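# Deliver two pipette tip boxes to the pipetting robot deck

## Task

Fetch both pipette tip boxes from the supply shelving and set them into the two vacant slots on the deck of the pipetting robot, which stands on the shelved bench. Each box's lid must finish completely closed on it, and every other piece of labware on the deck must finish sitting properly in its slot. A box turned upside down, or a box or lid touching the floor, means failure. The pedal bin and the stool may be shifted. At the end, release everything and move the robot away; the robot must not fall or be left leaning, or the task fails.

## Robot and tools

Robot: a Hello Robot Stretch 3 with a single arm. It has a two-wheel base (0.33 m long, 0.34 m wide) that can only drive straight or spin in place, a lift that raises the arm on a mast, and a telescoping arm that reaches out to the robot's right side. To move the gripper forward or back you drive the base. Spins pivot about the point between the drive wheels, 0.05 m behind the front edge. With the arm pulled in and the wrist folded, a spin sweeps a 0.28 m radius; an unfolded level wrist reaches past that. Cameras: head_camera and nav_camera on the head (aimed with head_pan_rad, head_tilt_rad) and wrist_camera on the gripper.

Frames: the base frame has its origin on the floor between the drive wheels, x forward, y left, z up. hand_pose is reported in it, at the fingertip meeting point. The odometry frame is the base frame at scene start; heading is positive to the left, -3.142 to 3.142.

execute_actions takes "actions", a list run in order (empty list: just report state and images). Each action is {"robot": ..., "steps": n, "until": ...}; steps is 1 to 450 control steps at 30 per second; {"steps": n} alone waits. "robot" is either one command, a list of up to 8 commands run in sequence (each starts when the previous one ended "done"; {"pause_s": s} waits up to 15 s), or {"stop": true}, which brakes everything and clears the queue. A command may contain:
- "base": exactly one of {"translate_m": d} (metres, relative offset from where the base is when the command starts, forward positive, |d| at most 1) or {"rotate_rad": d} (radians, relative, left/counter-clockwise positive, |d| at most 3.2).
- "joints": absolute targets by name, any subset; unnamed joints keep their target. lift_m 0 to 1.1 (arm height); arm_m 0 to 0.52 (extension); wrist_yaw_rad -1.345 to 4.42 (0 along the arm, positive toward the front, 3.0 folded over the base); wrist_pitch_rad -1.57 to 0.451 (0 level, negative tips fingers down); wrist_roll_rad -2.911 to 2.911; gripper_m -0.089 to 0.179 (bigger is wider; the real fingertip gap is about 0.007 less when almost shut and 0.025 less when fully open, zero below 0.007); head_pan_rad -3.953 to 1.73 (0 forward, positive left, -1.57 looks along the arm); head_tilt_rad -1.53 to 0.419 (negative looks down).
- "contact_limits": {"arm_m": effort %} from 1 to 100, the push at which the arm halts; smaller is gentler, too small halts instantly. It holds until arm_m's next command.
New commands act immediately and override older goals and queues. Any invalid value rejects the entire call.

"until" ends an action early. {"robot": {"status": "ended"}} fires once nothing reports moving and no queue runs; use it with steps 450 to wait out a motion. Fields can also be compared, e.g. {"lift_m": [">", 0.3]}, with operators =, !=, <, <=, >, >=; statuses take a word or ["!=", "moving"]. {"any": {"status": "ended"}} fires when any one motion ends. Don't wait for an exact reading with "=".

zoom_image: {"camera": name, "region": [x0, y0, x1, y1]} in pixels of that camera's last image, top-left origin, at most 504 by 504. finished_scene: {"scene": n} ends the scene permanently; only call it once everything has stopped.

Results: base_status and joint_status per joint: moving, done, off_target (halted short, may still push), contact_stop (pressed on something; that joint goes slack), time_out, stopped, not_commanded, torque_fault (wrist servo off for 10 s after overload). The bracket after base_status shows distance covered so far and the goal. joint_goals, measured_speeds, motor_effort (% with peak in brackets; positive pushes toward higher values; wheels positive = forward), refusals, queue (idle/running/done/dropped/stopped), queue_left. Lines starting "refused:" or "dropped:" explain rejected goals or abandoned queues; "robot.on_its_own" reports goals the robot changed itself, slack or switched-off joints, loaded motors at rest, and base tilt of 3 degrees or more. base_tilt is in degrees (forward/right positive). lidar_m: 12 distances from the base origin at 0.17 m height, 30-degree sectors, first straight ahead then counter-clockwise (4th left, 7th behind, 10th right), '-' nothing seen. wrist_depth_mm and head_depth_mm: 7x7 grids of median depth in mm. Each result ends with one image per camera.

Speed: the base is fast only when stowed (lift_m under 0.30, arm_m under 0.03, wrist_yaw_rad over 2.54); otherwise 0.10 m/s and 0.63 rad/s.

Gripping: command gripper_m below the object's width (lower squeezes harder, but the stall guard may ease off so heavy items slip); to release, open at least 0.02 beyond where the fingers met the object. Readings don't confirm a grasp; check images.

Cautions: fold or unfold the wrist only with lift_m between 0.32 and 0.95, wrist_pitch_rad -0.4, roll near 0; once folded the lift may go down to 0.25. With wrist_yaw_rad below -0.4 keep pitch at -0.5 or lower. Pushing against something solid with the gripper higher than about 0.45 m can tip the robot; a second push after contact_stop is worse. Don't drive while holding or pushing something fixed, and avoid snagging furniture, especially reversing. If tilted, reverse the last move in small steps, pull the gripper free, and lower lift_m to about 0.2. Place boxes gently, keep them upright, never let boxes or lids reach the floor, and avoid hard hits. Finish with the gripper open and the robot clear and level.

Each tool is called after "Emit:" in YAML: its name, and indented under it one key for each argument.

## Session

Emit:
execute_actions:
  actions: []

Scene clock: 0.00 s.
robot.base_odometry: x=+0.000 y=+0.000 heading=+0.000 (m, m, rad; robot's odometry frame)
robot.turned_by_wheels: +0.000 (rad since the last result)
robot.turned_by_imu: +0.000 (rad since the last result)
robot.base_tilt: forward=-1.0 right=+1.8 (deg)
robot.lidar_m: 1.85 2.16 1.16 1.35 1.30 1.80 2.24 1.94 1.63 1.58 1.65 2.00
robot.head_depth_mm: 1896 2148 2168 2213 2187 2233 2009 / 1898 1724 1743 1756 1782 1784 1838 / 1906 1729 1750 1755 1772 1795 1807 / 1902 1747 1736 1747 1793 1798 1807 / 1914 1765 1763 1788 1795 1801 1814 / 1913 1766 1778 1799 1804 1816 1823 / 1930 2175 2204 2235 2243 2301 1959
robot.base_status: not_commanded
robot.joint_positions: lift_m=+0.313 arm_m=-0.003 wrist_yaw_rad=+2.886 wrist_pitch_rad=-0.568 wrist_roll_rad=+0.009 gripper_m=+0.037 head_pan_rad=+0.012 head_tilt_rad=+0.014
robot.joint_goals: lift_m=+0.313 arm_m=-0.003 wrist_yaw_rad=+2.886 wrist_pitch_rad=-0.568 wrist_roll_rad=+0.009 gripper_m=+0.037 head_pan_rad=+0.012 head_tilt_rad=+0.014
robot.joint_status: lift_m=not_commanded arm_m=not_commanded wrist_yaw_rad=not_commanded wrist_pitch_rad=not_commanded wrist_roll_rad=not_commanded gripper_m=not_commanded head_pan_rad=not_commanded head_tilt_rad=not_commanded
robot.measured_speeds: translate_m=+0.000 rotate_rad=+0.000 lift_m=+0.000 arm_m=+0.000 wrist_yaw_rad=+0.000 wrist_pitch_rad=+0.000 wrist_roll_rad=+0.000 head_pan_rad=+0.000 head_tilt_rad=+0.000
robot: refusals=0 queue=idle queue_left=0
robot.motor_effort: left_wheel=+1 right_wheel=+0 lift_m=+38 arm_m=-1 wrist_yaw_rad=+0 wrist_pitch_rad=+3 wrist_roll_rad=+0 gripper_m=+0 head_pan_rad=+1 head_tilt_rad=+3 (%)
robot.hand_pose: x=+0.0301 y=+0.0541 z=+0.2939 quat_wxyz=(+0.284, +0.701, +0.109, +0.645) (m; robot's base frame)
robot.wrist_depth_mm: - - - - - - - / 955 928 936 915 911 901 902 / 761 - 739 747 724 722 724 / 634 - 621 615 599 620 604 / 540 525 545 527 546 523 520 / 469 - - 462 - 460 455 / - - - - 408 411 407
pictures: head_camera (sideways: a quarter turn clockwise sets it upright), nav_camera (sideways: a quarter turn counterclockwise sets it upright), wrist_camera
camera_calibration (this result's frames):
head_camera: T_world_to_cam=[[-0.0209716, -0.0194483, -0.999591, 1.32402], [-0.00150072, 0.99981, -0.0194211, 0.0271003], [0.999779, 0.00109282, -0.0209968, -0.023332], [0, 0, 0, 1]] pos_world=[0.0511342, -0.00131979, 1.32351]
nav_camera: T_world_to_cam=[[0.000754855, -0.0204322, 0.999791, -1.25461], [0.0134928, -0.9997, -0.0204405, 0.0755322], [0.999909, 0.0135054, -0.000478941, -0.0508774], [0, 0, 0, 1]] pos_world=[0.0508006, 0.0505623, 1.25587]
wrist_camera: T_world_to_cam=[[0.966747, -0.255074, -0.0183566, -0.00633425], [-0.18284, -0.639216, -0.746975, 0.2953], [0.1788, 0.725493, -0.664598, 0.317303], [0, 0, 0, 1]] pos_world=[0.0033822, -0.0430561, 0.431344]
Images, in order (width x height): head_camera 896x504, nav_camera 672x504, wrist_camera 644x364.

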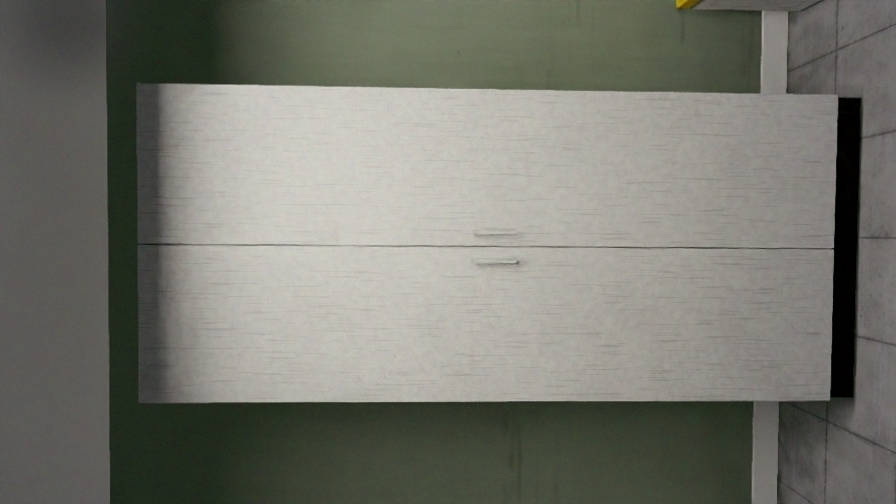

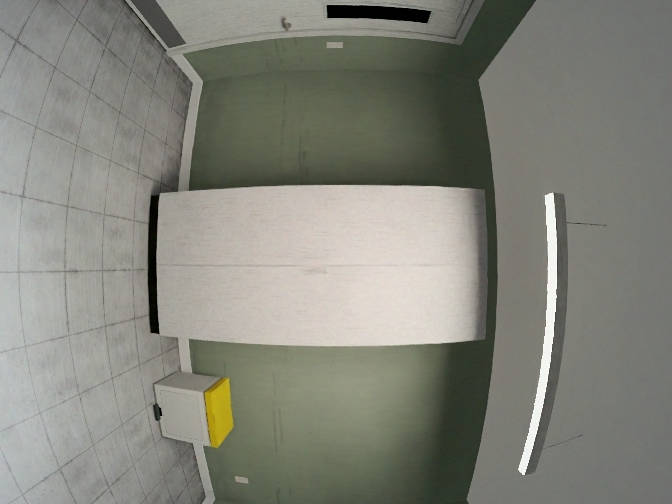

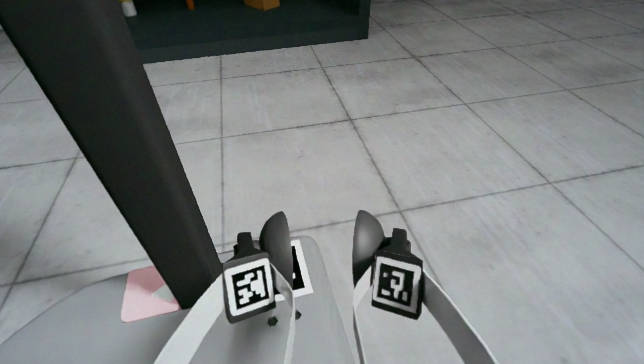

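Emit:
execute_actions:
  actions:
    - {"robot":{"joints":{"head_pan_rad":1.55,"head_tilt_rad":-0.4,"wrist_pitch_rad":-0.4,"wrist_yaw_rad":3.0,"lift_m":0.28}},"steps":150,"until":{"robot":{"status":"ended"}}}

Scene clock: 8.20 s.
robot.base_odometry: x=+0.000 y=+0.000 heading=+0.000 (m, m, rad; robot's odometry frame)
robot.turned_by_wheels: +0.000 (rad since the last result)
robot.turned_by_imu: +0.001 (rad since the last result)
robot.base_tilt: forward=-1.0 right=+2.0 (deg)
robot.lidar_m: 1.85 2.17 1.16 1.36 1.30 1.80 2.24 1.93 1.62 1.58 1.66 2.00
robot.head_depth_mm: 977 1043 1107 1204 1824 1594 1294 / 1227 1348 1266 1494 1346 1476 1302 / 1191 1373 1389 1593 1411 1502 1299 / 1210 1365 1381 1570 1411 1496 1292 / 1212 1341 1229 1575 1396 1496 1300 / 1213 1356 1360 1568 1408 1494 1295 / 1052 1320 1194 1374 1278 1452 1300
robot.base_status: not_commanded
robot.joint_positions: lift_m=+0.280 arm_m=-0.003 wrist_yaw_rad=+2.998 wrist_pitch_rad=-0.423 wrist_roll_rad=+0.009 gripper_m=+0.037 head_pan_rad=+1.543 head_tilt_rad=-0.395
robot.joint_goals: lift_m=+0.280 arm_m=-0.003 wrist_yaw_rad=+3.000 wrist_pitch_rad=-0.400 wrist_roll_rad=+0.009 gripper_m=+0.037 head_pan_rad=+1.550 head_tilt_rad=-0.400
robot.joint_status: lift_m=done arm_m=not_commanded wrist_yaw_rad=done wrist_pitch_rad=done wrist_roll_rad=not_commanded gripper_m=not_commanded head_pan_rad=done head_tilt_rad=done
robot.measured_speeds: translate_m=+0.000 rotate_rad=+0.000 lift_m=+0.000 arm_m=+0.000 wrist_yaw_rad=+0.000 wrist_pitch_rad=+0.000 wrist_roll_rad=+0.000 head_pan_rad=+0.000 head_tilt_rad=+0.000
robot: refusals=0 queue=done queue_left=0
robot.motor_effort: left_wheel=+1(1) right_wheel=+0(0) lift_m=+30(38) arm_m=-1(1) wrist_yaw_rad=+1(1) wrist_pitch_rad=+7(5) wrist_roll_rad=+0(0) gripper_m=+0(0) head_pan_rad=+3(29) head_tilt_rad=-1(22) (%)
robot.hand_pose: x=+0.0108 y=+0.0791 z=+0.2918 quat_wxyz=(+0.198, +0.703, +0.098, +0.676) (m; robot's base frame)
robot.wrist_depth_mm: - - - - - - - / - - - - - - - / 918 904 920 894 896 882 889 / 719 719 711 692 706 687 689 / 584 586 - 581 603 567 572 / 495 494 - 514 - 485 480 / 440 - - - 424 420 419
pictures: head_camera (sideways: a quarter turn clockwise sets it upright), nav_camera (sideways: a quarter turn counterclockwise sets it upright), wrist_camera
camera_calibration (this result's frames):
head_camera: T_world_to_cam=[[0.00749774, -0.417102, -0.908829, 1.20517], [-0.999294, 0.0303467, -0.0221715, 0.0367565], [0.0368278, 0.908353, -0.41658, 0.49743], [0, 0, 0, 1]] pos_world=[0.00937523, 0.0497208, 1.30332]
nav_camera: T_world_to_cam=[[0.0315819, 0.397073, 0.917244, -1.14681], [0.999197, -0.0351832, -0.0191729, 0.0678585], [0.0246585, 0.917112, -0.397865, 0.472317], [0, 0, 0, 1]] pos_world=[-0.0432321, 0.024588, 1.24113]
wrist_camera: T_world_to_cam=[[0.989571, -0.142851, -0.0185303, 0.00959623], [-0.0939074, -0.542214, -0.834976, 0.323206], [0.109229, 0.828008, -0.549974, 0.260425], [0, 0, 0, 1]] pos_world=[-0.00759079, -0.0390164, 0.413275]
Images, in order (width x height): head_camera 896x504, nav_camera 672x504, wrist_camera 644x364.

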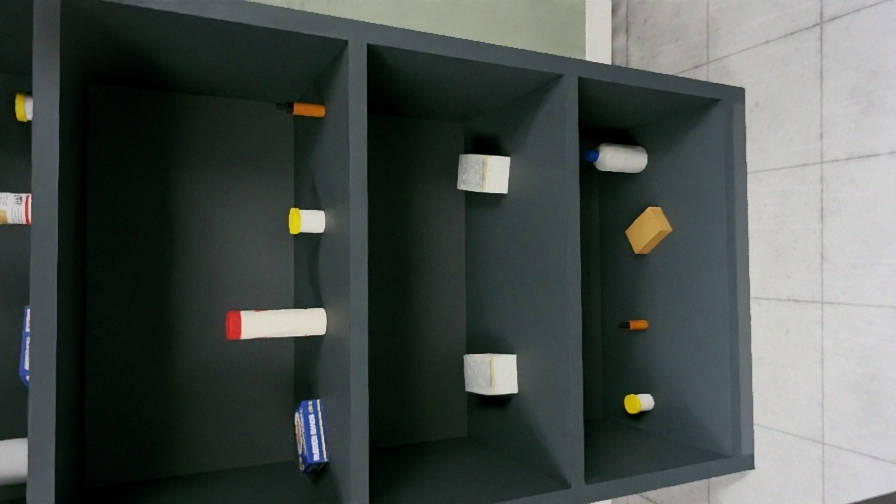

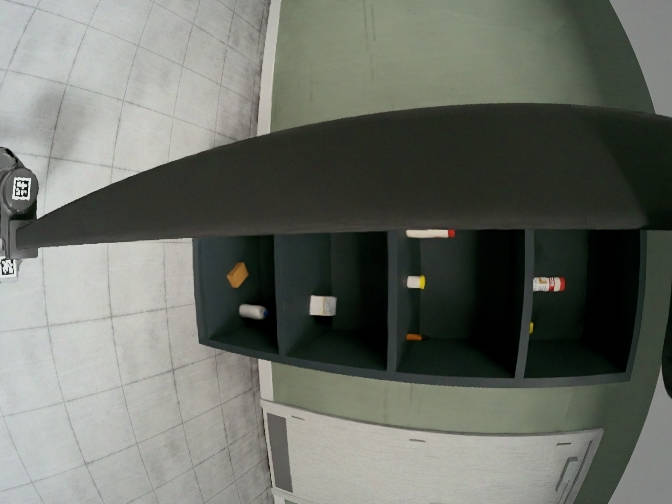

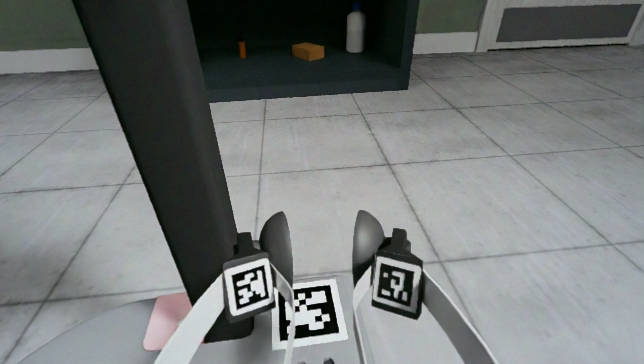

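Emit:
execute_actions:
  actions:
    - {"robot":[{"base":{"rotate_rad":1.232},"joints":{"head_pan_rad":0.35,"head_tilt_rad":-0.4}},{"base":{"translate_m":0.5725}},{"base":{"rotate_rad":1.855}},{"joints":{"lift_m":0.56}},{"joints":{"wrist_yaw_rad":0.0}},{"joints":{"wrist_pitch_rad":-0.1,"gripper_m":0.16,"lift_m":0.53}}],"steps":450,"until":{"robot":{"status":"ended"}}}

Scene clock: 37.23 s.
robot.base_odometry: x=+0.190 y=+0.540 heading=+3.087 (m, m, rad; robot's odometry frame)
robot.turned_by_wheels: +3.087 (rad since the last result)
robot.turned_by_imu: +3.102 (rad since the last result)
robot.base_tilt: forward=-0.9 right=+2.1 (deg)
robot.lidar_m: 1.90 2.22 2.22 2.13 2.19 1.75 1.68 1.49 0.59 0.75 0.91 0.82
robot.head_depth_mm: 2046 1882 2355 2544 2049 1596 1307 / 2134 2300 2253 2598 2053 1597 1297 / 2181 2356 2249 2716 2066 1598 1294 / 2262 2439 2417 2733 2072 1584 1308 / 2356 2581 2261 2733 2044 1596 1299 / 2407 2645 2877 2913 2050 1599 1291 / 2548 2741 2969 2705 2059 1610 1292
robot.base_status: done (rotate_rad +1.8549 of +1.8550)
robot.joint_positions: lift_m=+0.530 arm_m=-0.003 wrist_yaw_rad=+0.002 wrist_pitch_rad=-0.126 wrist_roll_rad=+0.009 gripper_m=+0.149 head_pan_rad=+0.357 head_tilt_rad=-0.396
robot.joint_goals: lift_m=+0.530 arm_m=-0.003 wrist_yaw_rad=+0.000 wrist_pitch_rad=-0.100 wrist_roll_rad=+0.009 gripper_m=+0.160 head_pan_rad=+0.350 head_tilt_rad=-0.400
robot.joint_status: lift_m=done arm_m=not_commanded wrist_yaw_rad=done wrist_pitch_rad=done wrist_roll_rad=not_commanded gripper_m=moving head_pan_rad=done head_tilt_rad=done
robot.measured_speeds: translate_m=+0.000 rotate_rad=+0.000 lift_m=+0.000 arm_m=+0.000 wrist_yaw_rad=+0.000 wrist_pitch_rad=+0.000 wrist_roll_rad=+0.000 head_pan_rad=+0.000 head_tilt_rad=+0.000
robot: refusals=0 queue=running queue_left=0
robot.motor_effort: left_wheel=-2(10) right_wheel=+3(14) lift_m=+30(47) arm_m=-1(1) wrist_yaw_rad=-2(3) wrist_pitch_rad=+8(8) wrist_roll_rad=+0(0) gripper_m=+87(86) head_pan_rad=-3(29) head_tilt_rad=-1(3) (%)
robot.hand_pose: x=-0.0210 y=-0.3936 z=+0.6130 quat_wxyz=(+0.703, +0.045, -0.708, -0.044) (m; robot's base frame)
robot.wrist_depth_mm: 647 653 661 663 592 324 700 / 668 677 689 689 603 326 729 / 695 708 713 724 612 329 755 / 499 541 531 514 499 333 801 / 361 381 351 351 344 327 837 / 321 - 834 830 572 - 878 / 728 786 810 770 655 371 852
pictures: head_camera (sideways: a quarter turn clockwise sets it upright), nav_camera (sideways: a quarter turn counterclockwise sets it upright), wrist_camera
camera_calibration (this result's frames):
head_camera: T_world_to_cam=[[-0.384814, -0.163992, -0.908309, 1.20688], [-0.347197, 0.93753, -0.0221744, 0.0327824], [0.855203, 0.306829, -0.417712, 0.49391], [0, 0, 0, 1]] pos_world=[0.0534128, 0.0156384, 1.30326]
nav_camera: T_world_to_cam=[[0.380937, 0.120254, 0.916747, -1.1483], [0.34263, -0.939275, -0.019164, 0.071852], [0.858773, 0.321406, -0.399007, 0.468715], [0, 0, 0, 1]] pos_world=[0.0102899, 0.0549288, 1.2411]
wrist_camera: T_world_to_cam=[[-0.999814, -0.00779195, -0.0176245, -0.00969364], [0.0147239, 0.281129, -0.959557, 0.734842], [0.0124316, -0.959638, -0.280963, -0.0386377], [0, 0, 0, 1]] pos_world=[-0.0200313, -0.24374, 0.694097]
Images, in order (width x height): head_camera 896x504, nav_camera 672x504, wrist_camera 644x364.

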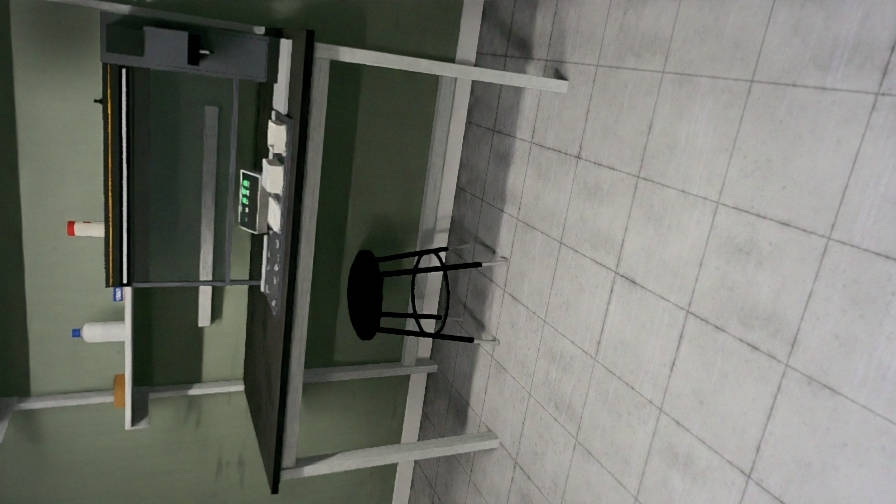

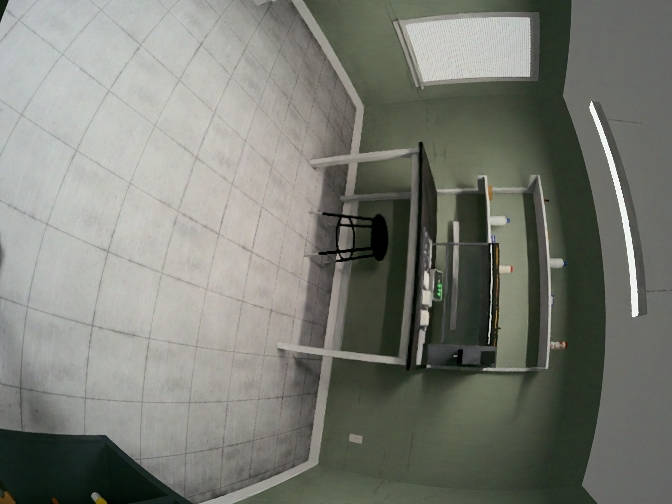

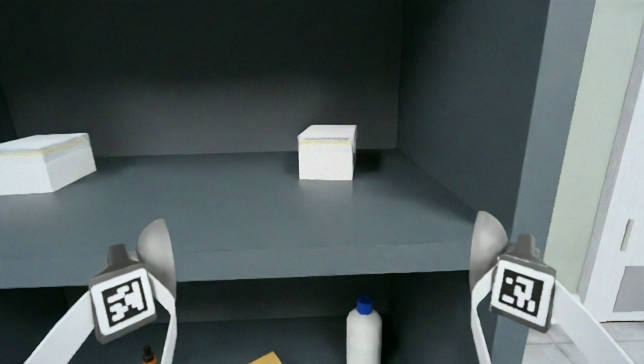

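Emit:
execute_actions:
  actions:
    - {"robot":{"base":{"translate_m":0.028},"joints":{"arm_m":0.27,"wrist_yaw_rad":-0.13,"lift_m":0.49,"head_pan_rad":-1.57,"head_tilt_rad":-0.8}},"steps":300,"until":{"robot":{"status":"ended"}}}

Scene clock: 45.10 s.
robot.base_odometry: x=+0.162 y=+0.541 heading=+3.087 (m, m, rad; robot's odometry frame)
robot.turned_by_wheels: +0.000 (rad since the last result)
robot.turned_by_imu: +0.001 (rad since the last result)
robot.base_tilt: forward=-1.1 right=+2.1 (deg)
robot.lidar_m: 1.87 2.20 2.22 2.12 2.20 1.78 1.71 1.48 0.60 0.80 0.87 0.80
robot.head_depth_mm: 633 588 655 806 1435 1241 1098 / 794 616 919 938 1020 1248 1122 / 806 612 1117 998 - 1231 1094 / 802 612 1114 997 1278 1219 1099 / 800 611 1109 994 1286 1222 1101 / 794 610 1108 994 1289 1215 1094 / 793 608 1108 982 1264 1220 1096
robot.base_status: done (translate_m +0.0280 of +0.0280)
robot.joint_positions: lift_m=+0.490 arm_m=+0.270 wrist_yaw_rad=-0.129 wrist_pitch_rad=-0.124 wrist_roll_rad=+0.009 gripper_m=+0.160 head_pan_rad=-1.563 head_tilt_rad=-0.790
robot.joint_goals: lift_m=+0.490 arm_m=+0.270 wrist_yaw_rad=-0.130 wrist_pitch_rad=-0.100 wrist_roll_rad=+0.009 gripper_m=+0.160 head_pan_rad=-1.570 head_tilt_rad=-0.800
robot.joint_status: lift_m=done arm_m=done wrist_yaw_rad=done wrist_pitch_rad=done wrist_roll_rad=not_commanded gripper_m=done head_pan_rad=done head_tilt_rad=done
robot.measured_speeds: translate_m=+0.000 rotate_rad=+0.000 lift_m=+0.000 arm_m=+0.000 wrist_yaw_rad=+0.000 wrist_pitch_rad=+0.000 wrist_roll_rad=+0.000 head_pan_rad=+0.000 head_tilt_rad=+0.000
robot: refusals=0 queue=done queue_left=0
robot.motor_effort: left_wheel=-2(5) right_wheel=+4(9) lift_m=+30(30) arm_m=+5(8) wrist_yaw_rad=-1(2) wrist_pitch_rad=+8(8) wrist_roll_rad=+1(0) gripper_m=+0(81) head_pan_rad=-1(28) head_tilt_rad=-3(24) (%)
robot.hand_pose: x=-0.0539 y=-0.6638 z=+0.5733 quat_wxyz=(+0.699, -0.002, -0.710, -0.090) (m; robot's base frame)
robot.wrist_depth_mm: 383 396 420 432 428 267 195 / 397 412 433 453 428 272 197 / 416 431 446 464 442 275 199 / 414 402 361 254 380 280 202 / 271 285 263 260 256 255 203 / 207 200 198 196 195 194 190 / - 157 159 158 156 155 153
pictures: head_camera (sideways: a quarter turn clockwise sets it upright), nav_camera (sideways: a quarter turn counterclockwise sets it upright), wrist_camera
camera_calibration (this result's frames):
head_camera: T_world_to_cam=[[-0.0249334, 0.734395, -0.678265, 0.904783], [0.999671, 0.0142149, -0.0213573, 0.0234913], [-0.00604323, -0.678574, -0.734507, 0.911298], [0, 0, 0, 1]] pos_world=[0.00458291, -0.0464188, 1.28354]
nav_camera: T_world_to_cam=[[-0.0148024, -0.720479, 0.693319, -0.854586], [-0.999869, 0.00616955, -0.014936, 0.074528], [0.00648361, -0.693449, -0.720476, 0.892141], [0, 0, 0, 1]] pos_world=[0.0560841, 0.00248336, 1.23638]
wrist_camera: T_world_to_cam=[[-0.992245, 0.12304, -0.0176161, 0.0418818], [0.0511889, 0.275364, -0.959976, 0.771632], [-0.113265, -0.953434, -0.279527, -0.312136], [0, 0, 0, 1]] pos_world=[-0.033296, -0.515234, 0.654235]
Images, in order (width x height): head_camera 896x504, nav_camera 672x504, wrist_camera 644x364.

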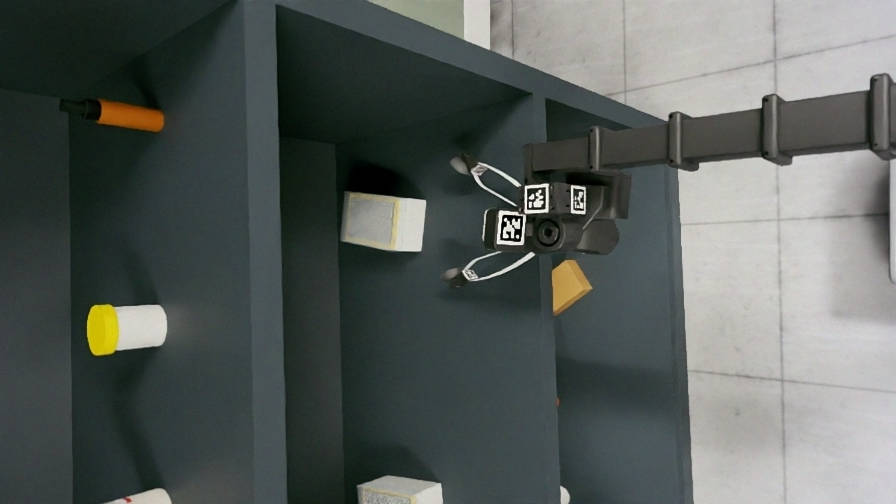

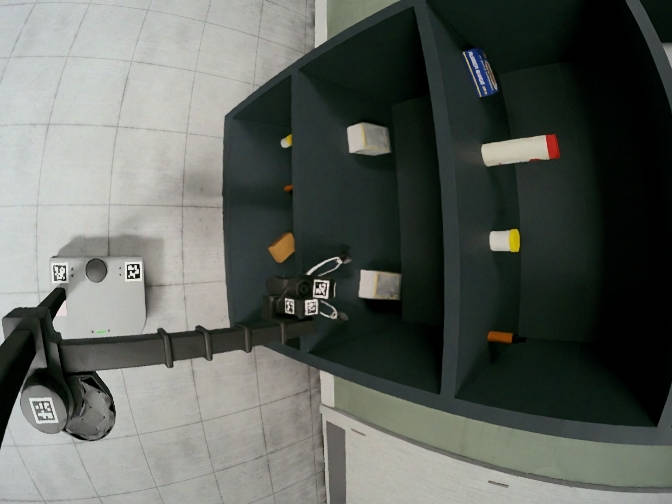

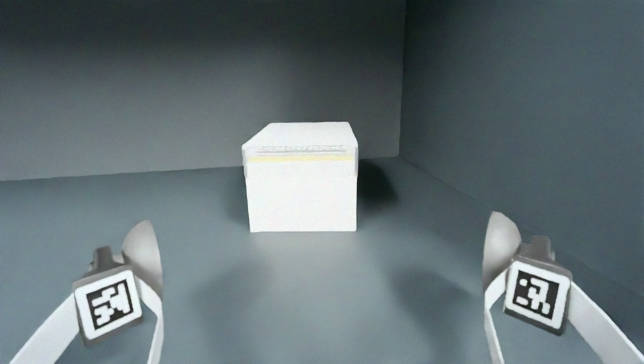

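Emit:
execute_actions:
  actions:
    - {"robot":{"base":{"translate_m":0.005},"joints":{"wrist_yaw_rad":-0.15,"lift_m":0.479,"arm_m":0.31}},"steps":300,"until":{"robot":{"status":"ended"}}}
    - {"robot":{"joints":{"arm_m":0.394}},"steps":200,"until":{"robot":{"status":"ended"}}}
    - {"robot":{"joints":{"gripper_m":0.115}},"steps":60,"until":{"robot":{"status":"ended"}}}

Scene clock: 54.10 s.
robot.base_odometry: x=+0.157 y=+0.542 heading=+3.087 (m, m, rad; robot's odometry frame)
robot.turned_by_wheels: +0.000 (rad since the last result)
robot.turned_by_imu: +0.001 (rad since the last result)
robot.base_tilt: forward=-1.1 right=+2.1 (deg)
robot.lidar_m: 1.86 2.19 2.22 2.12 2.20 1.78 1.72 1.47 0.60 0.80 0.86 0.79
robot.head_depth_mm: 645 589 666 780 1431 1240 1101 / 796 611 938 945 1026 1243 1115 / 812 611 1115 1026 1326 1224 1100 / 807 612 1110 996 1286 1222 1100 / 798 610 1109 991 1295 1215 1096 / 796 611 1106 991 1294 1211 1095 / 793 610 1108 979 1258 1221 1100
robot.base_status: done (translate_m +0.0050 of +0.0050)
robot.joint_positions: lift_m=+0.479 arm_m=+0.394 wrist_yaw_rad=-0.149 wrist_pitch_rad=-0.124 wrist_roll_rad=+0.009 gripper_m=+0.115 head_pan_rad=-1.563 head_tilt_rad=-0.790
robot.joint_goals: lift_m=+0.479 arm_m=+0.394 wrist_yaw_rad=-0.150 wrist_pitch_rad=-0.100 wrist_roll_rad=+0.009 gripper_m=+0.115 head_pan_rad=-1.570 head_tilt_rad=-0.800
robot.joint_status: lift_m=done arm_m=done wrist_yaw_rad=done wrist_pitch_rad=done wrist_roll_rad=not_commanded gripper_m=done head_pan_rad=done head_tilt_rad=done
robot.measured_speeds: translate_m=+0.000 rotate_rad=+0.000 lift_m=+0.000 arm_m=+0.000 wrist_yaw_rad=+0.000 wrist_pitch_rad=+0.000 wrist_roll_rad=+0.000 head_pan_rad=+0.000 head_tilt_rad=+0.000
robot: refusals=0 queue=done queue_left=0
robot.motor_effort: left_wheel=-2(4) right_wheel=+4(8) lift_m=+30(31) arm_m=+4(4) wrist_yaw_rad=-1(1) wrist_pitch_rad=+7(7) wrist_roll_rad=+0(0) gripper_m=-1(89) head_pan_rad=-2(2) head_tilt_rad=-3(4) (%)
robot.hand_pose: x=-0.0587 y=-0.7871 z=+0.5623 quat_wxyz=(+0.698, -0.009, -0.710, -0.096) (m; robot's base frame)
robot.wrist_depth_mm: 282 291 306 320 335 256 188 / 293 303 318 333 348 261 191 / 306 316 334 343 362 263 194 / 311 328 300 141 288 270 195 / 245 243 136 135 136 232 198 / 183 191 144 142 143 182 173 / 146 139 143 143 141 136 139
pictures: head_camera (sideways: a quarter turn clockwise sets it upright), nav_camera (sideways: a quarter turn counterclockwise sets it upright), wrist_camera
camera_calibration (this result's frames):
head_camera: T_world_to_cam=[[-0.0248724, 0.734397, -0.678265, 0.904783], [0.999672, 0.0141318, -0.0213573, 0.0234913], [-0.00609961, -0.678573, -0.734507, 0.911298], [0, 0, 0, 1]] pos_world=[0.00457906, -0.0464187, 1.28354]
nav_camera: T_world_to_cam=[[-0.0148622, -0.720478, 0.693319, -0.854586], [-0.999869, 0.00625263, -0.014936, 0.074528], [0.00642599, -0.69345, -0.720476, 0.892141], [0, 0, 0, 1]] pos_world=[0.0560843, 0.00247921, 1.23638]
wrist_camera: T_world_to_cam=[[-0.98966, 0.142347, -0.0176157, 0.067399], [0.0565415, 0.274303, -0.95998, 0.794769], [-0.131818, -0.95105, -0.279515, -0.432556], [0, 0, 0, 1]] pos_world=[-0.0352538, -0.638983, 0.643243]
Images, in order (width x height): head_camera 896x504, nav_camera 672x504, wrist_camera 644x364.

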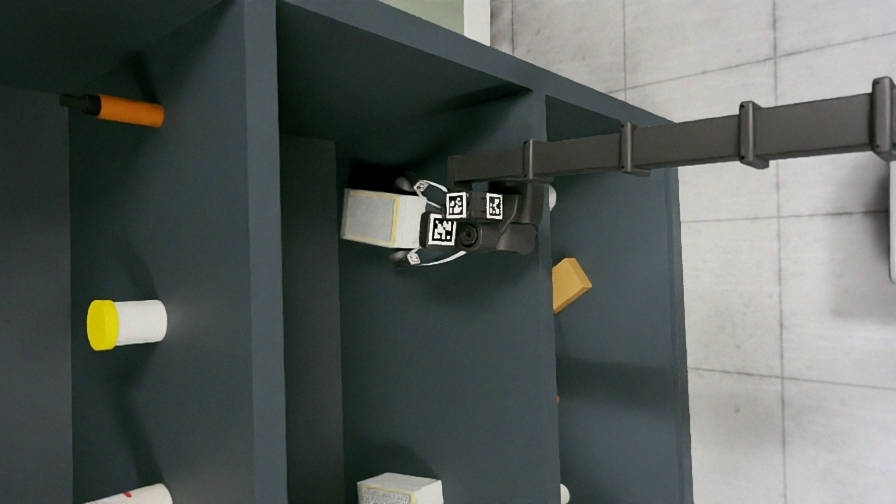

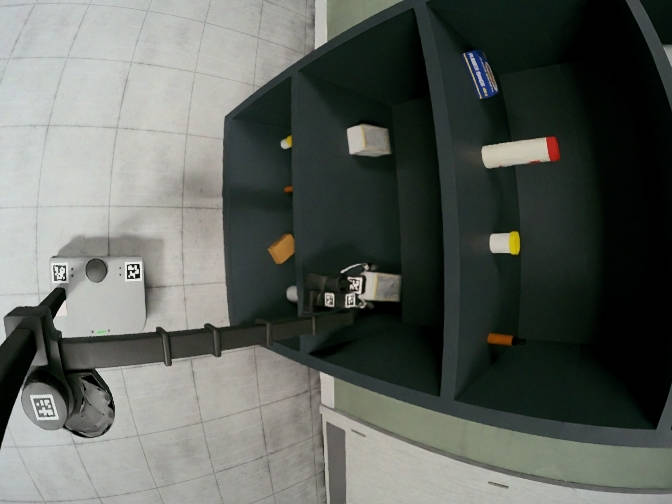

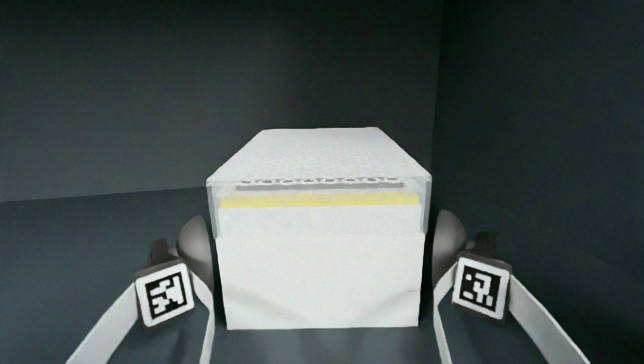

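Emit:
execute_actions:
  actions:
    - {"robot":{"joints":{"arm_m":0.402,"lift_m":0.4785}},"steps":60,"until":{"robot":{"status":"ended"}}}
    - {"robot":{"joints":{"gripper_m":-0.08}},"steps":40,"until":{"robot":{"status":"ended"}}}
    - {"robot":{"joints":{"lift_m":0.52}},"steps":100,"until":{"robot":{"lift_m_status":["!=","moving"]}}}
    - {"robot":{"joints":{"arm_m":0.0,"wrist_yaw_rad":0.0,"gripper_m":-0.075}},"steps":300,"until":{"robot":{"arm_m_status":["!=","moving"]}}}
    - {"robot":{"base":{"rotate_rad":0.492},"joints":{"gripper_m":-0.08}},"steps":200,"until":{"robot":{"base_status":["!=","moving"]}}}

Scene clock: 71.87 s.
robot.base_odometry: x=+0.157 y=+0.542 heading=-2.705 (m, m, rad; robot's odometry frame)
robot.turned_by_wheels: +0.492 (rad since the last result)
robot.turned_by_imu: +0.496 (rad since the last result)
robot.base_tilt: forward=-1.0 right=+1.9 (deg)
robot.lidar_m: 2.18 2.25 2.13 2.19 1.80 1.71 1.53 0.60 0.79 0.86 0.79 1.87
robot.head_depth_mm: 781 613 1062 993 879 1180 1098 / 805 613 1109 995 904 1200 - / 637 611 1143 998 906 1228 - / 859 611 1171 992 748 1264 1090 / 738 638 1140 1021 1345 1242 1096 / 765 665 983 1045 1355 1249 1091 / 696 718 873 1642 1430 1243 1103
robot.base_status: done (rotate_rad +0.4918 of +0.4920)
robot.joint_positions: lift_m=+0.520 arm_m=+0.000 wrist_yaw_rad=-0.001 wrist_pitch_rad=-0.133 wrist_roll_rad=+0.009 gripper_m=-0.072 head_pan_rad=-1.563 head_tilt_rad=-0.790
robot.joint_goals: lift_m=+0.520 arm_m=+0.000 wrist_yaw_rad=+0.000 wrist_pitch_rad=-0.100 wrist_roll_rad=+0.009 gripper_m=-0.075 head_pan_rad=-1.570 head_tilt_rad=-0.800
robot.joint_status: lift_m=done arm_m=done wrist_yaw_rad=done wrist_pitch_rad=done wrist_roll_rad=not_commanded gripper_m=off_target head_pan_rad=done head_tilt_rad=done
robot.measured_speeds: translate_m=+0.000 rotate_rad=+0.000 lift_m=+0.000 arm_m=+0.000 wrist_yaw_rad=+0.000 wrist_pitch_rad=+0.000 wrist_roll_rad=+0.000 head_pan_rad=+0.000 head_tilt_rad=+0.000
robot: refusals=0 queue=done queue_left=0
robot.on_its_own: gripper_m is held at -0.075, not at your -0.080, by its stall guard, which is still easing
robot.motor_effort: left_wheel=-2(7) right_wheel=+3(9) lift_m=+47(47) arm_m=-5(5) wrist_yaw_rad=+0(3) wrist_pitch_rad=+10(11) wrist_roll_rad=+0(0) gripper_m=-59(100) head_pan_rad=-1(3) head_tilt_rad=-4(3) (%)
robot.hand_pose: x=-0.0216 y=-0.3961 z=+0.6005 quat_wxyz=(+0.703, +0.047, -0.708, -0.048) (m; robot's base frame)
robot.wrist_depth_mm: - 495 653 739 663 590 543 / - 498 677 774 689 617 566 / - 515 677 625 708 636 584 / - 510 446 146 414 453 447 / - 567 129 128 128 313 307 / - - 131 132 132 293 266 / 877 628 694 137 722 736 683
pictures: head_camera (sideways: a quarter turn clockwise sets it upright), nav_camera (sideways: a quarter turn counterclockwise sets it upright), wrist_camera
camera_calibration (this result's frames):
head_camera: T_world_to_cam=[[-0.0248576, 0.73443, -0.678229, 0.904736], [0.999672, 0.0141124, -0.021357, 0.0234909], [-0.0061138, -0.678537, -0.734541, 0.911341], [0, 0, 0, 1]] pos_world=[0.0045781, -0.0464178, 1.28354]
nav_camera: T_world_to_cam=[[-0.0148767, -0.720511, 0.693284, -0.85454], [-0.999869, 0.00627386, -0.0149353, 0.0745271], [0.0064115, -0.693415, -0.72051, 0.892185], [0, 0, 0, 1]] pos_world=[0.0560843, 0.0024814, 1.23638]
wrist_camera: T_world_to_cam=[[-0.999831, -0.00502613, -0.0176681, -0.00947286], [0.0154704, 0.288186, -0.957449, 0.725141], [0.00990395, -0.957561, -0.28806, -0.0394741], [0, 0, 0, 1]] pos_world=[-0.0202986, -0.246822, 0.682748]
Images, in order (width x height): head_camera 896x504, nav_camera 672x504, wrist_camera 644x364.

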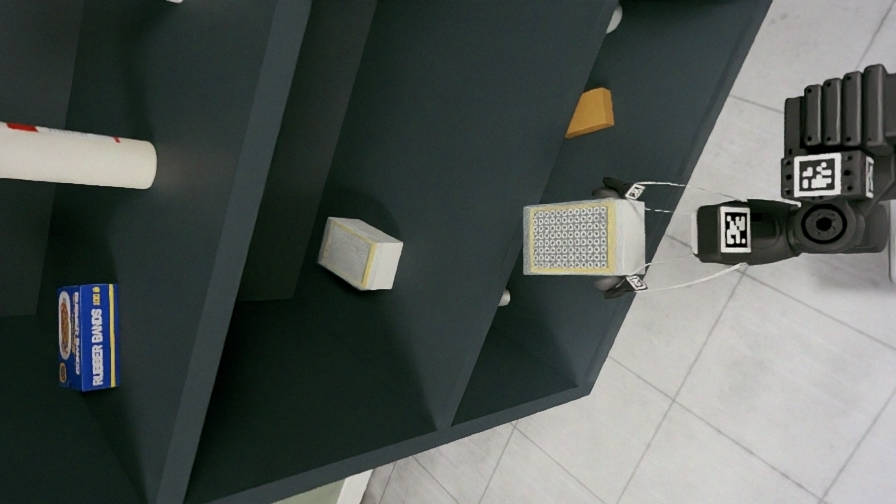

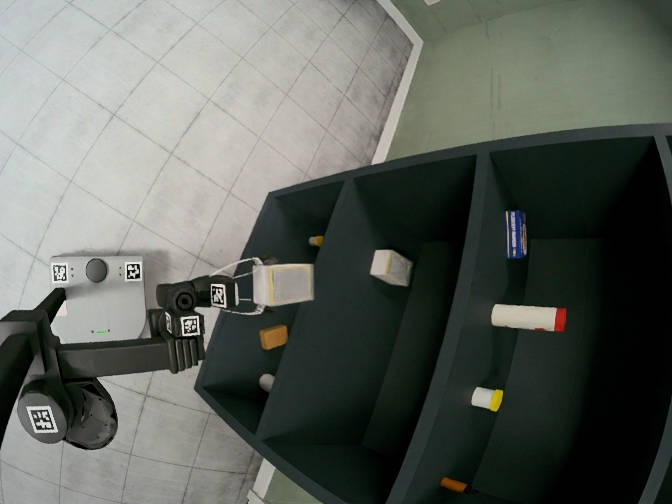

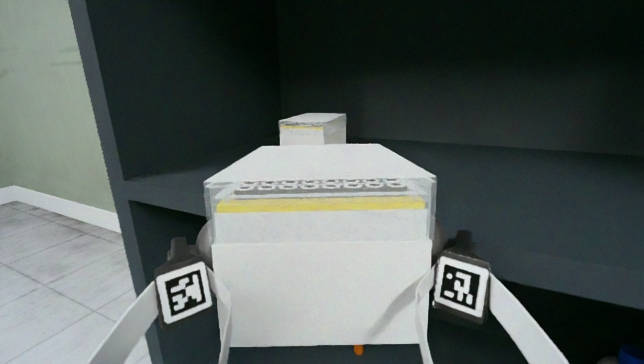

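Emit:
execute_actions:
  actions:
    - {"robot":{"base":{"translate_m":1.0},"joints":{"gripper_m":-0.085}},"steps":20}
    - {"robot":{"joints":{"lift_m":1.0,"head_tilt_rad":-0.6}},"steps":130}
    - {"robot":{"joints":{"gripper_m":-0.08}},"steps":300,"until":{"robot":{"translate_m":[">",0.9]}}}
    - {"robot":{"base":{"translate_m":0.686},"joints":{"gripper_m":-0.075}},"steps":300,"until":{"robot":{"base_status":["!=","moving"],"lift_m_status":["!=","moving"]}}}
    - {"robot":{"base":{"rotate_rad":1.095},"joints":{"gripper_m":-0.08}},"steps":200,"until":{"robot":{"base_status":["!=","moving"]}}}

Scene clock: 96.40 s.
robot.base_odometry: x=-1.280 y=-0.129 heading=-1.610 (m, m, rad; robot's odometry frame)
robot.turned_by_wheels: +1.095 (rad since the last result)
robot.turned_by_imu: +1.108 (rad since the last result)
robot.base_tilt: forward=-1.0 right=+2.0 (deg)
robot.lidar_m: 2.01 1.56 1.99 3.13 2.10 1.48 1.77 0.82 1.14 0.63 0.68 0.83
robot.head_depth_mm: 970 1052 725 - - - - / 967 1059 725 - - - 1138 / 972 1055 709 - - - 1116 / 968 1051 420 - - 1285 1146 / 970 1052 826 590 904 1353 1159 / 953 1056 829 591 897 1367 1162 / 967 1070 828 609 930 1315 1159
robot.base_status: done (rotate_rad +1.0949 of +1.0950)
robot.joint_positions: lift_m=+1.000 arm_m=+0.000 wrist_yaw_rad=-0.001 wrist_pitch_rad=-0.133 wrist_roll_rad=+0.009 gripper_m=-0.067 head_pan_rad=-1.563 head_tilt_rad=-0.606
robot.joint_goals: lift_m=+1.000 arm_m=+0.000 wrist_yaw_rad=+0.000 wrist_pitch_rad=-0.100 wrist_roll_rad=+0.009 gripper_m=-0.070 head_pan_rad=-1.570 head_tilt_rad=-0.600
robot.joint_status: lift_m=done arm_m=done wrist_yaw_rad=done wrist_pitch_rad=done wrist_roll_rad=not_commanded gripper_m=off_target head_pan_rad=done head_tilt_rad=done
robot.measured_speeds: translate_m=+0.000 rotate_rad=+0.000 lift_m=+0.000 arm_m=+0.000 wrist_yaw_rad=+0.000 wrist_pitch_rad=+0.000 wrist_roll_rad=+0.000 head_pan_rad=+0.000 head_tilt_rad=+0.000
robot: refusals=0 queue=done queue_left=0
robot.on_its_own: gripper_m is held at -0.070, not at your -0.080, by its stall guard, which is still easing
robot.motor_effort: left_wheel=-2(7) right_wheel=+3(8) lift_m=+47(49) arm_m=-6(6) wrist_yaw_rad=+0(0) wrist_pitch_rad=+10(10) wrist_roll_rad=+0(0) gripper_m=-57(100) head_pan_rad=-3(2) head_tilt_rad=+3(15) (%)
robot.hand_pose: x=-0.0216 y=-0.3961 z=+1.0805 quat_wxyz=(+0.703, +0.047, -0.708, -0.048) (m; robot's base frame)
robot.wrist_depth_mm: 840 848 836 828 849 807 822 / 873 875 867 864 838 842 874 / 920 922 900 908 898 913 878 / 821 804 667 145 494 697 737 / 545 542 129 128 128 439 431 / 408 409 132 131 132 365 328 / 329 313 298 136 296 303 299
pictures: head_camera (sideways: a quarter turn clockwise sets it upright), nav_camera (sideways: a quarter turn counterclockwise sets it upright), wrist_camera
camera_calibration (this result's frames):
head_camera: T_world_to_cam=[[-0.0237892, 0.597809, -0.801286, 1.06511], [0.999704, 0.0100709, -0.0221665, 0.0245498], [-0.00518166, -0.801575, -0.597871, 0.733567], [0, 0, 0, 1]] pos_world=[0.00459672, -0.0489719, 1.29258]
nav_camera: T_world_to_cam=[[-0.0159642, -0.581373, 0.813481, -1.0112], [-0.999846, 0.00332461, -0.0172455, 0.0775385], [0.00732158, -0.813631, -0.581336, 0.711147], [0, 0, 0, 1]] pos_world=[0.0561768, -0.00952946, 1.23734]
wrist_camera: T_world_to_cam=[[-0.999831, -0.0050357, -0.0176702, -0.000991184], [0.0154679, 0.288365, -0.957396, 1.18468], [0.00991662, -0.957507, -0.288238, 0.0990069], [0, 0, 0, 1]] pos_world=[-0.0202973, -0.246825, 1.16273]
Images, in order (width x height): head_camera 896x504, nav_camera 672x504, wrist_camera 644x364.

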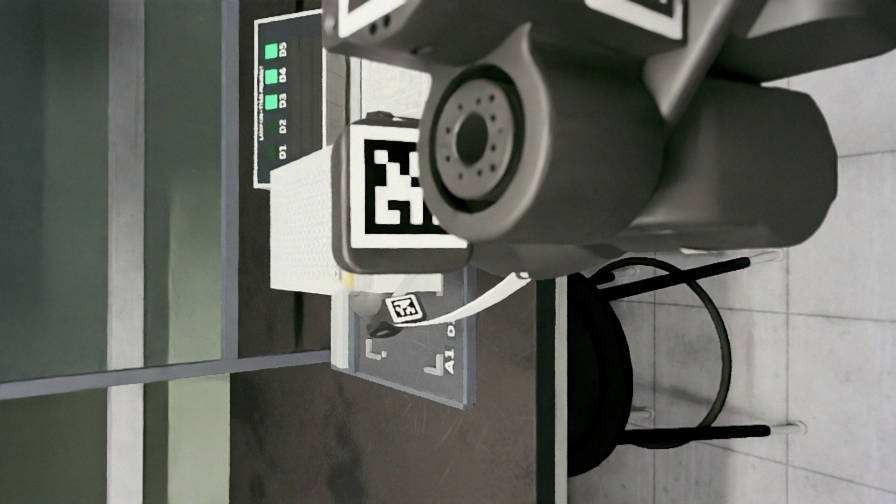

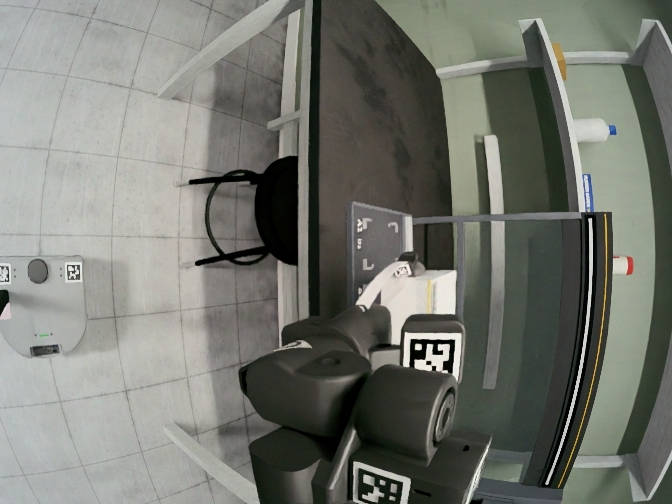

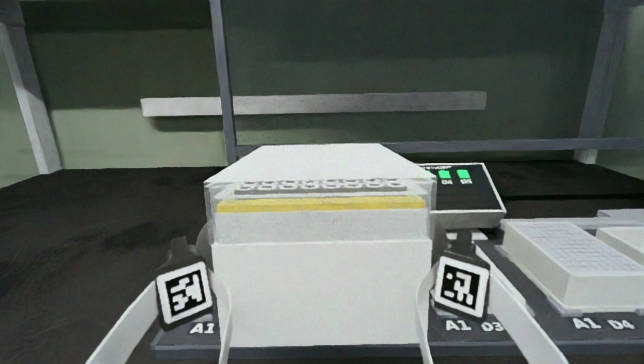

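Emit:
execute_actions:
  actions:
    - {"robot":{"joints":{"gripper_m":-0.075}},"steps":15}
    - {"robot":{"base":{"translate_m":-0.037},"joints":{"arm_m":0.155,"lift_m":0.96}},"steps":200,"until":{"robot":{"base_status":["!=","moving"],"arm_m_status":["!=","moving"]}}}
    - {"robot":{"joints":{"lift_m":0.91,"gripper_m":-0.08}},"steps":200,"until":{"robot":{"lift_m_status":["!=","moving"]}}}

Emit:
zoom_image:
  camera: "wrist_camera"
  region: [120, 264, 540, 364]

Scene clock: 106.20 s.
robot.base_odometry: x=-1.278 y=-0.093 heading=-1.610 (m, m, rad; robot's odometry frame)
robot.turned_by_wheels: +0.000 (rad since the last result)
robot.turned_by_imu: +0.001 (rad since the last result)
robot.base_tilt: forward=-1.0 right=+1.9 (deg)
robot.lidar_m: 2.04 1.60 2.05 3.13 2.09 1.45 1.73 0.78 1.14 0.64 0.70 0.86
robot.head_depth_mm: 969 1046 739 - 1518 1360 1168 / 967 1051 724 - 1541 1359 1166 / 963 1054 723 - 1554 1362 1156 / 964 1053 878 568 1496 1356 1163 / 968 1055 831 591 933 1332 1164 / 959 1037 787 592 899 1353 1162 / 968 1069 829 611 905 1322 1157
robot.base_status: done (translate_m -0.0370 of -0.0370)
robot.joint_positions: lift_m=+0.910 arm_m=+0.155 wrist_yaw_rad=-0.001 wrist_pitch_rad=-0.134 wrist_roll_rad=+0.009 gripper_m=-0.072 head_pan_rad=-1.563 head_tilt_rad=-0.606
robot.joint_goals: lift_m=+0.910 arm_m=+0.155 wrist_yaw_rad=+0.000 wrist_pitch_rad=-0.100 wrist_roll_rad=+0.009 gripper_m=-0.075 head_pan_rad=-1.570 head_tilt_rad=-0.600
robot.joint_status: lift_m=done arm_m=done wrist_yaw_rad=done wrist_pitch_rad=done wrist_roll_rad=not_commanded gripper_m=off_target head_pan_rad=done head_tilt_rad=done
robot.measured_speeds: translate_m=+0.000 rotate_rad=+0.000 lift_m=+0.000 arm_m=+0.000 wrist_yaw_rad=+0.000 wrist_pitch_rad=+0.000 wrist_roll_rad=+0.000 head_pan_rad=+0.000 head_tilt_rad=+0.000
robot: refusals=0 queue=done queue_left=0
robot.on_its_own: gripper_m is held at -0.075, not at your -0.080, by its stall guard, which is still easing
robot.motor_effort: left_wheel=-2(7) right_wheel=+4(5) lift_m=+32(47) arm_m=+5(8) wrist_yaw_rad=+1(0) wrist_pitch_rad=+10(10) wrist_roll_rad=+0(0) gripper_m=-57(100) head_pan_rad=-2(3) head_tilt_rad=+3(4) (%)
robot.hand_pose: x=-0.0216 y=-0.5504 z=+0.9908 quat_wxyz=(+0.703, +0.047, -0.708, -0.048) (m; robot's base frame)
robot.wrist_depth_mm: 706 702 704 692 699 691 698 / 735 673 677 675 670 674 717 / 780 765 767 758 354 360 740 / 522 515 463 146 305 311 462 / 352 325 129 128 128 306 247 / 250 241 131 131 132 215 219 / 194 191 178 137 175 173 168
pictures: head_camera (sideways: a quarter turn clockwise sets it upright), nav_camera (sideways: a quarter turn counterclockwise sets it upright), wrist_camera
camera_calibration (this result's frames):
head_camera: T_world_to_cam=[[-0.0237767, 0.597778, -0.801309, 1.06514], [0.999704, 0.0100495, -0.0221666, 0.02455], [-0.00519791, -0.801599, -0.59784, 0.733527], [0, 0, 0, 1]] pos_world=[0.00459572, -0.0489722, 1.29258]
nav_camera: T_world_to_cam=[[-0.0159764, -0.581341, 0.813503, -1.01123], [-0.999846, 0.00334444, -0.017246, 0.077539], [0.00730507, -0.813653, -0.581304, 0.711106], [0, 0, 0, 1]] pos_world=[0.0561766, -0.00953299, 1.23734]
wrist_camera: T_world_to_cam=[[-0.999831, -0.00506485, -0.0176735, -0.00335465], [0.015457, 0.288904, -0.957233, 1.14351], [0.00995418, -0.957345, -0.288777, -0.0739428], [0, 0, 0, 1]] pos_world=[-0.0202933, -0.401172, 1.0732]
Images, in order (width x height): head_camera 896x504, nav_camera 672x504, wrist_camera 644x364.

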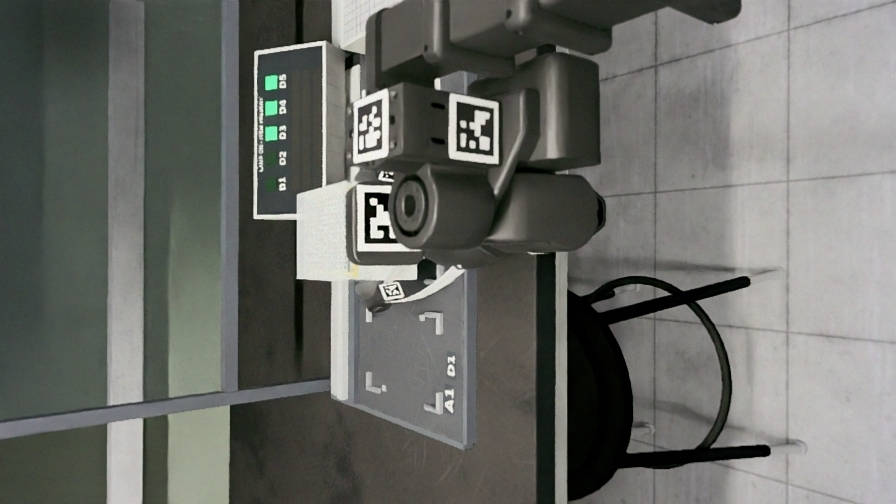

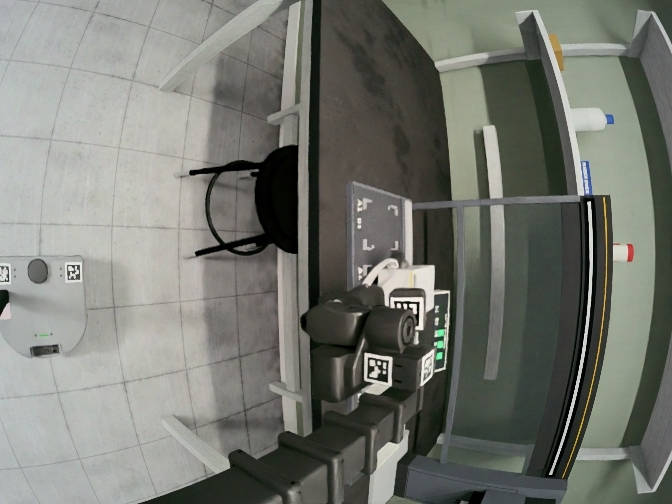

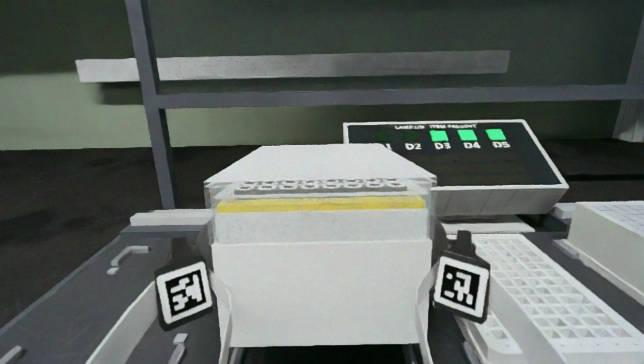

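Region (120, 264, 540, 364) of wrist_camera's 644x364 image, scaled by 1.200; it fills the top 120 rows of this view, and the rest is white.

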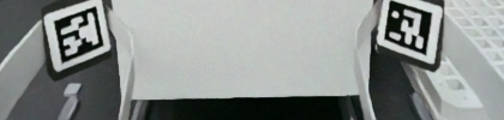

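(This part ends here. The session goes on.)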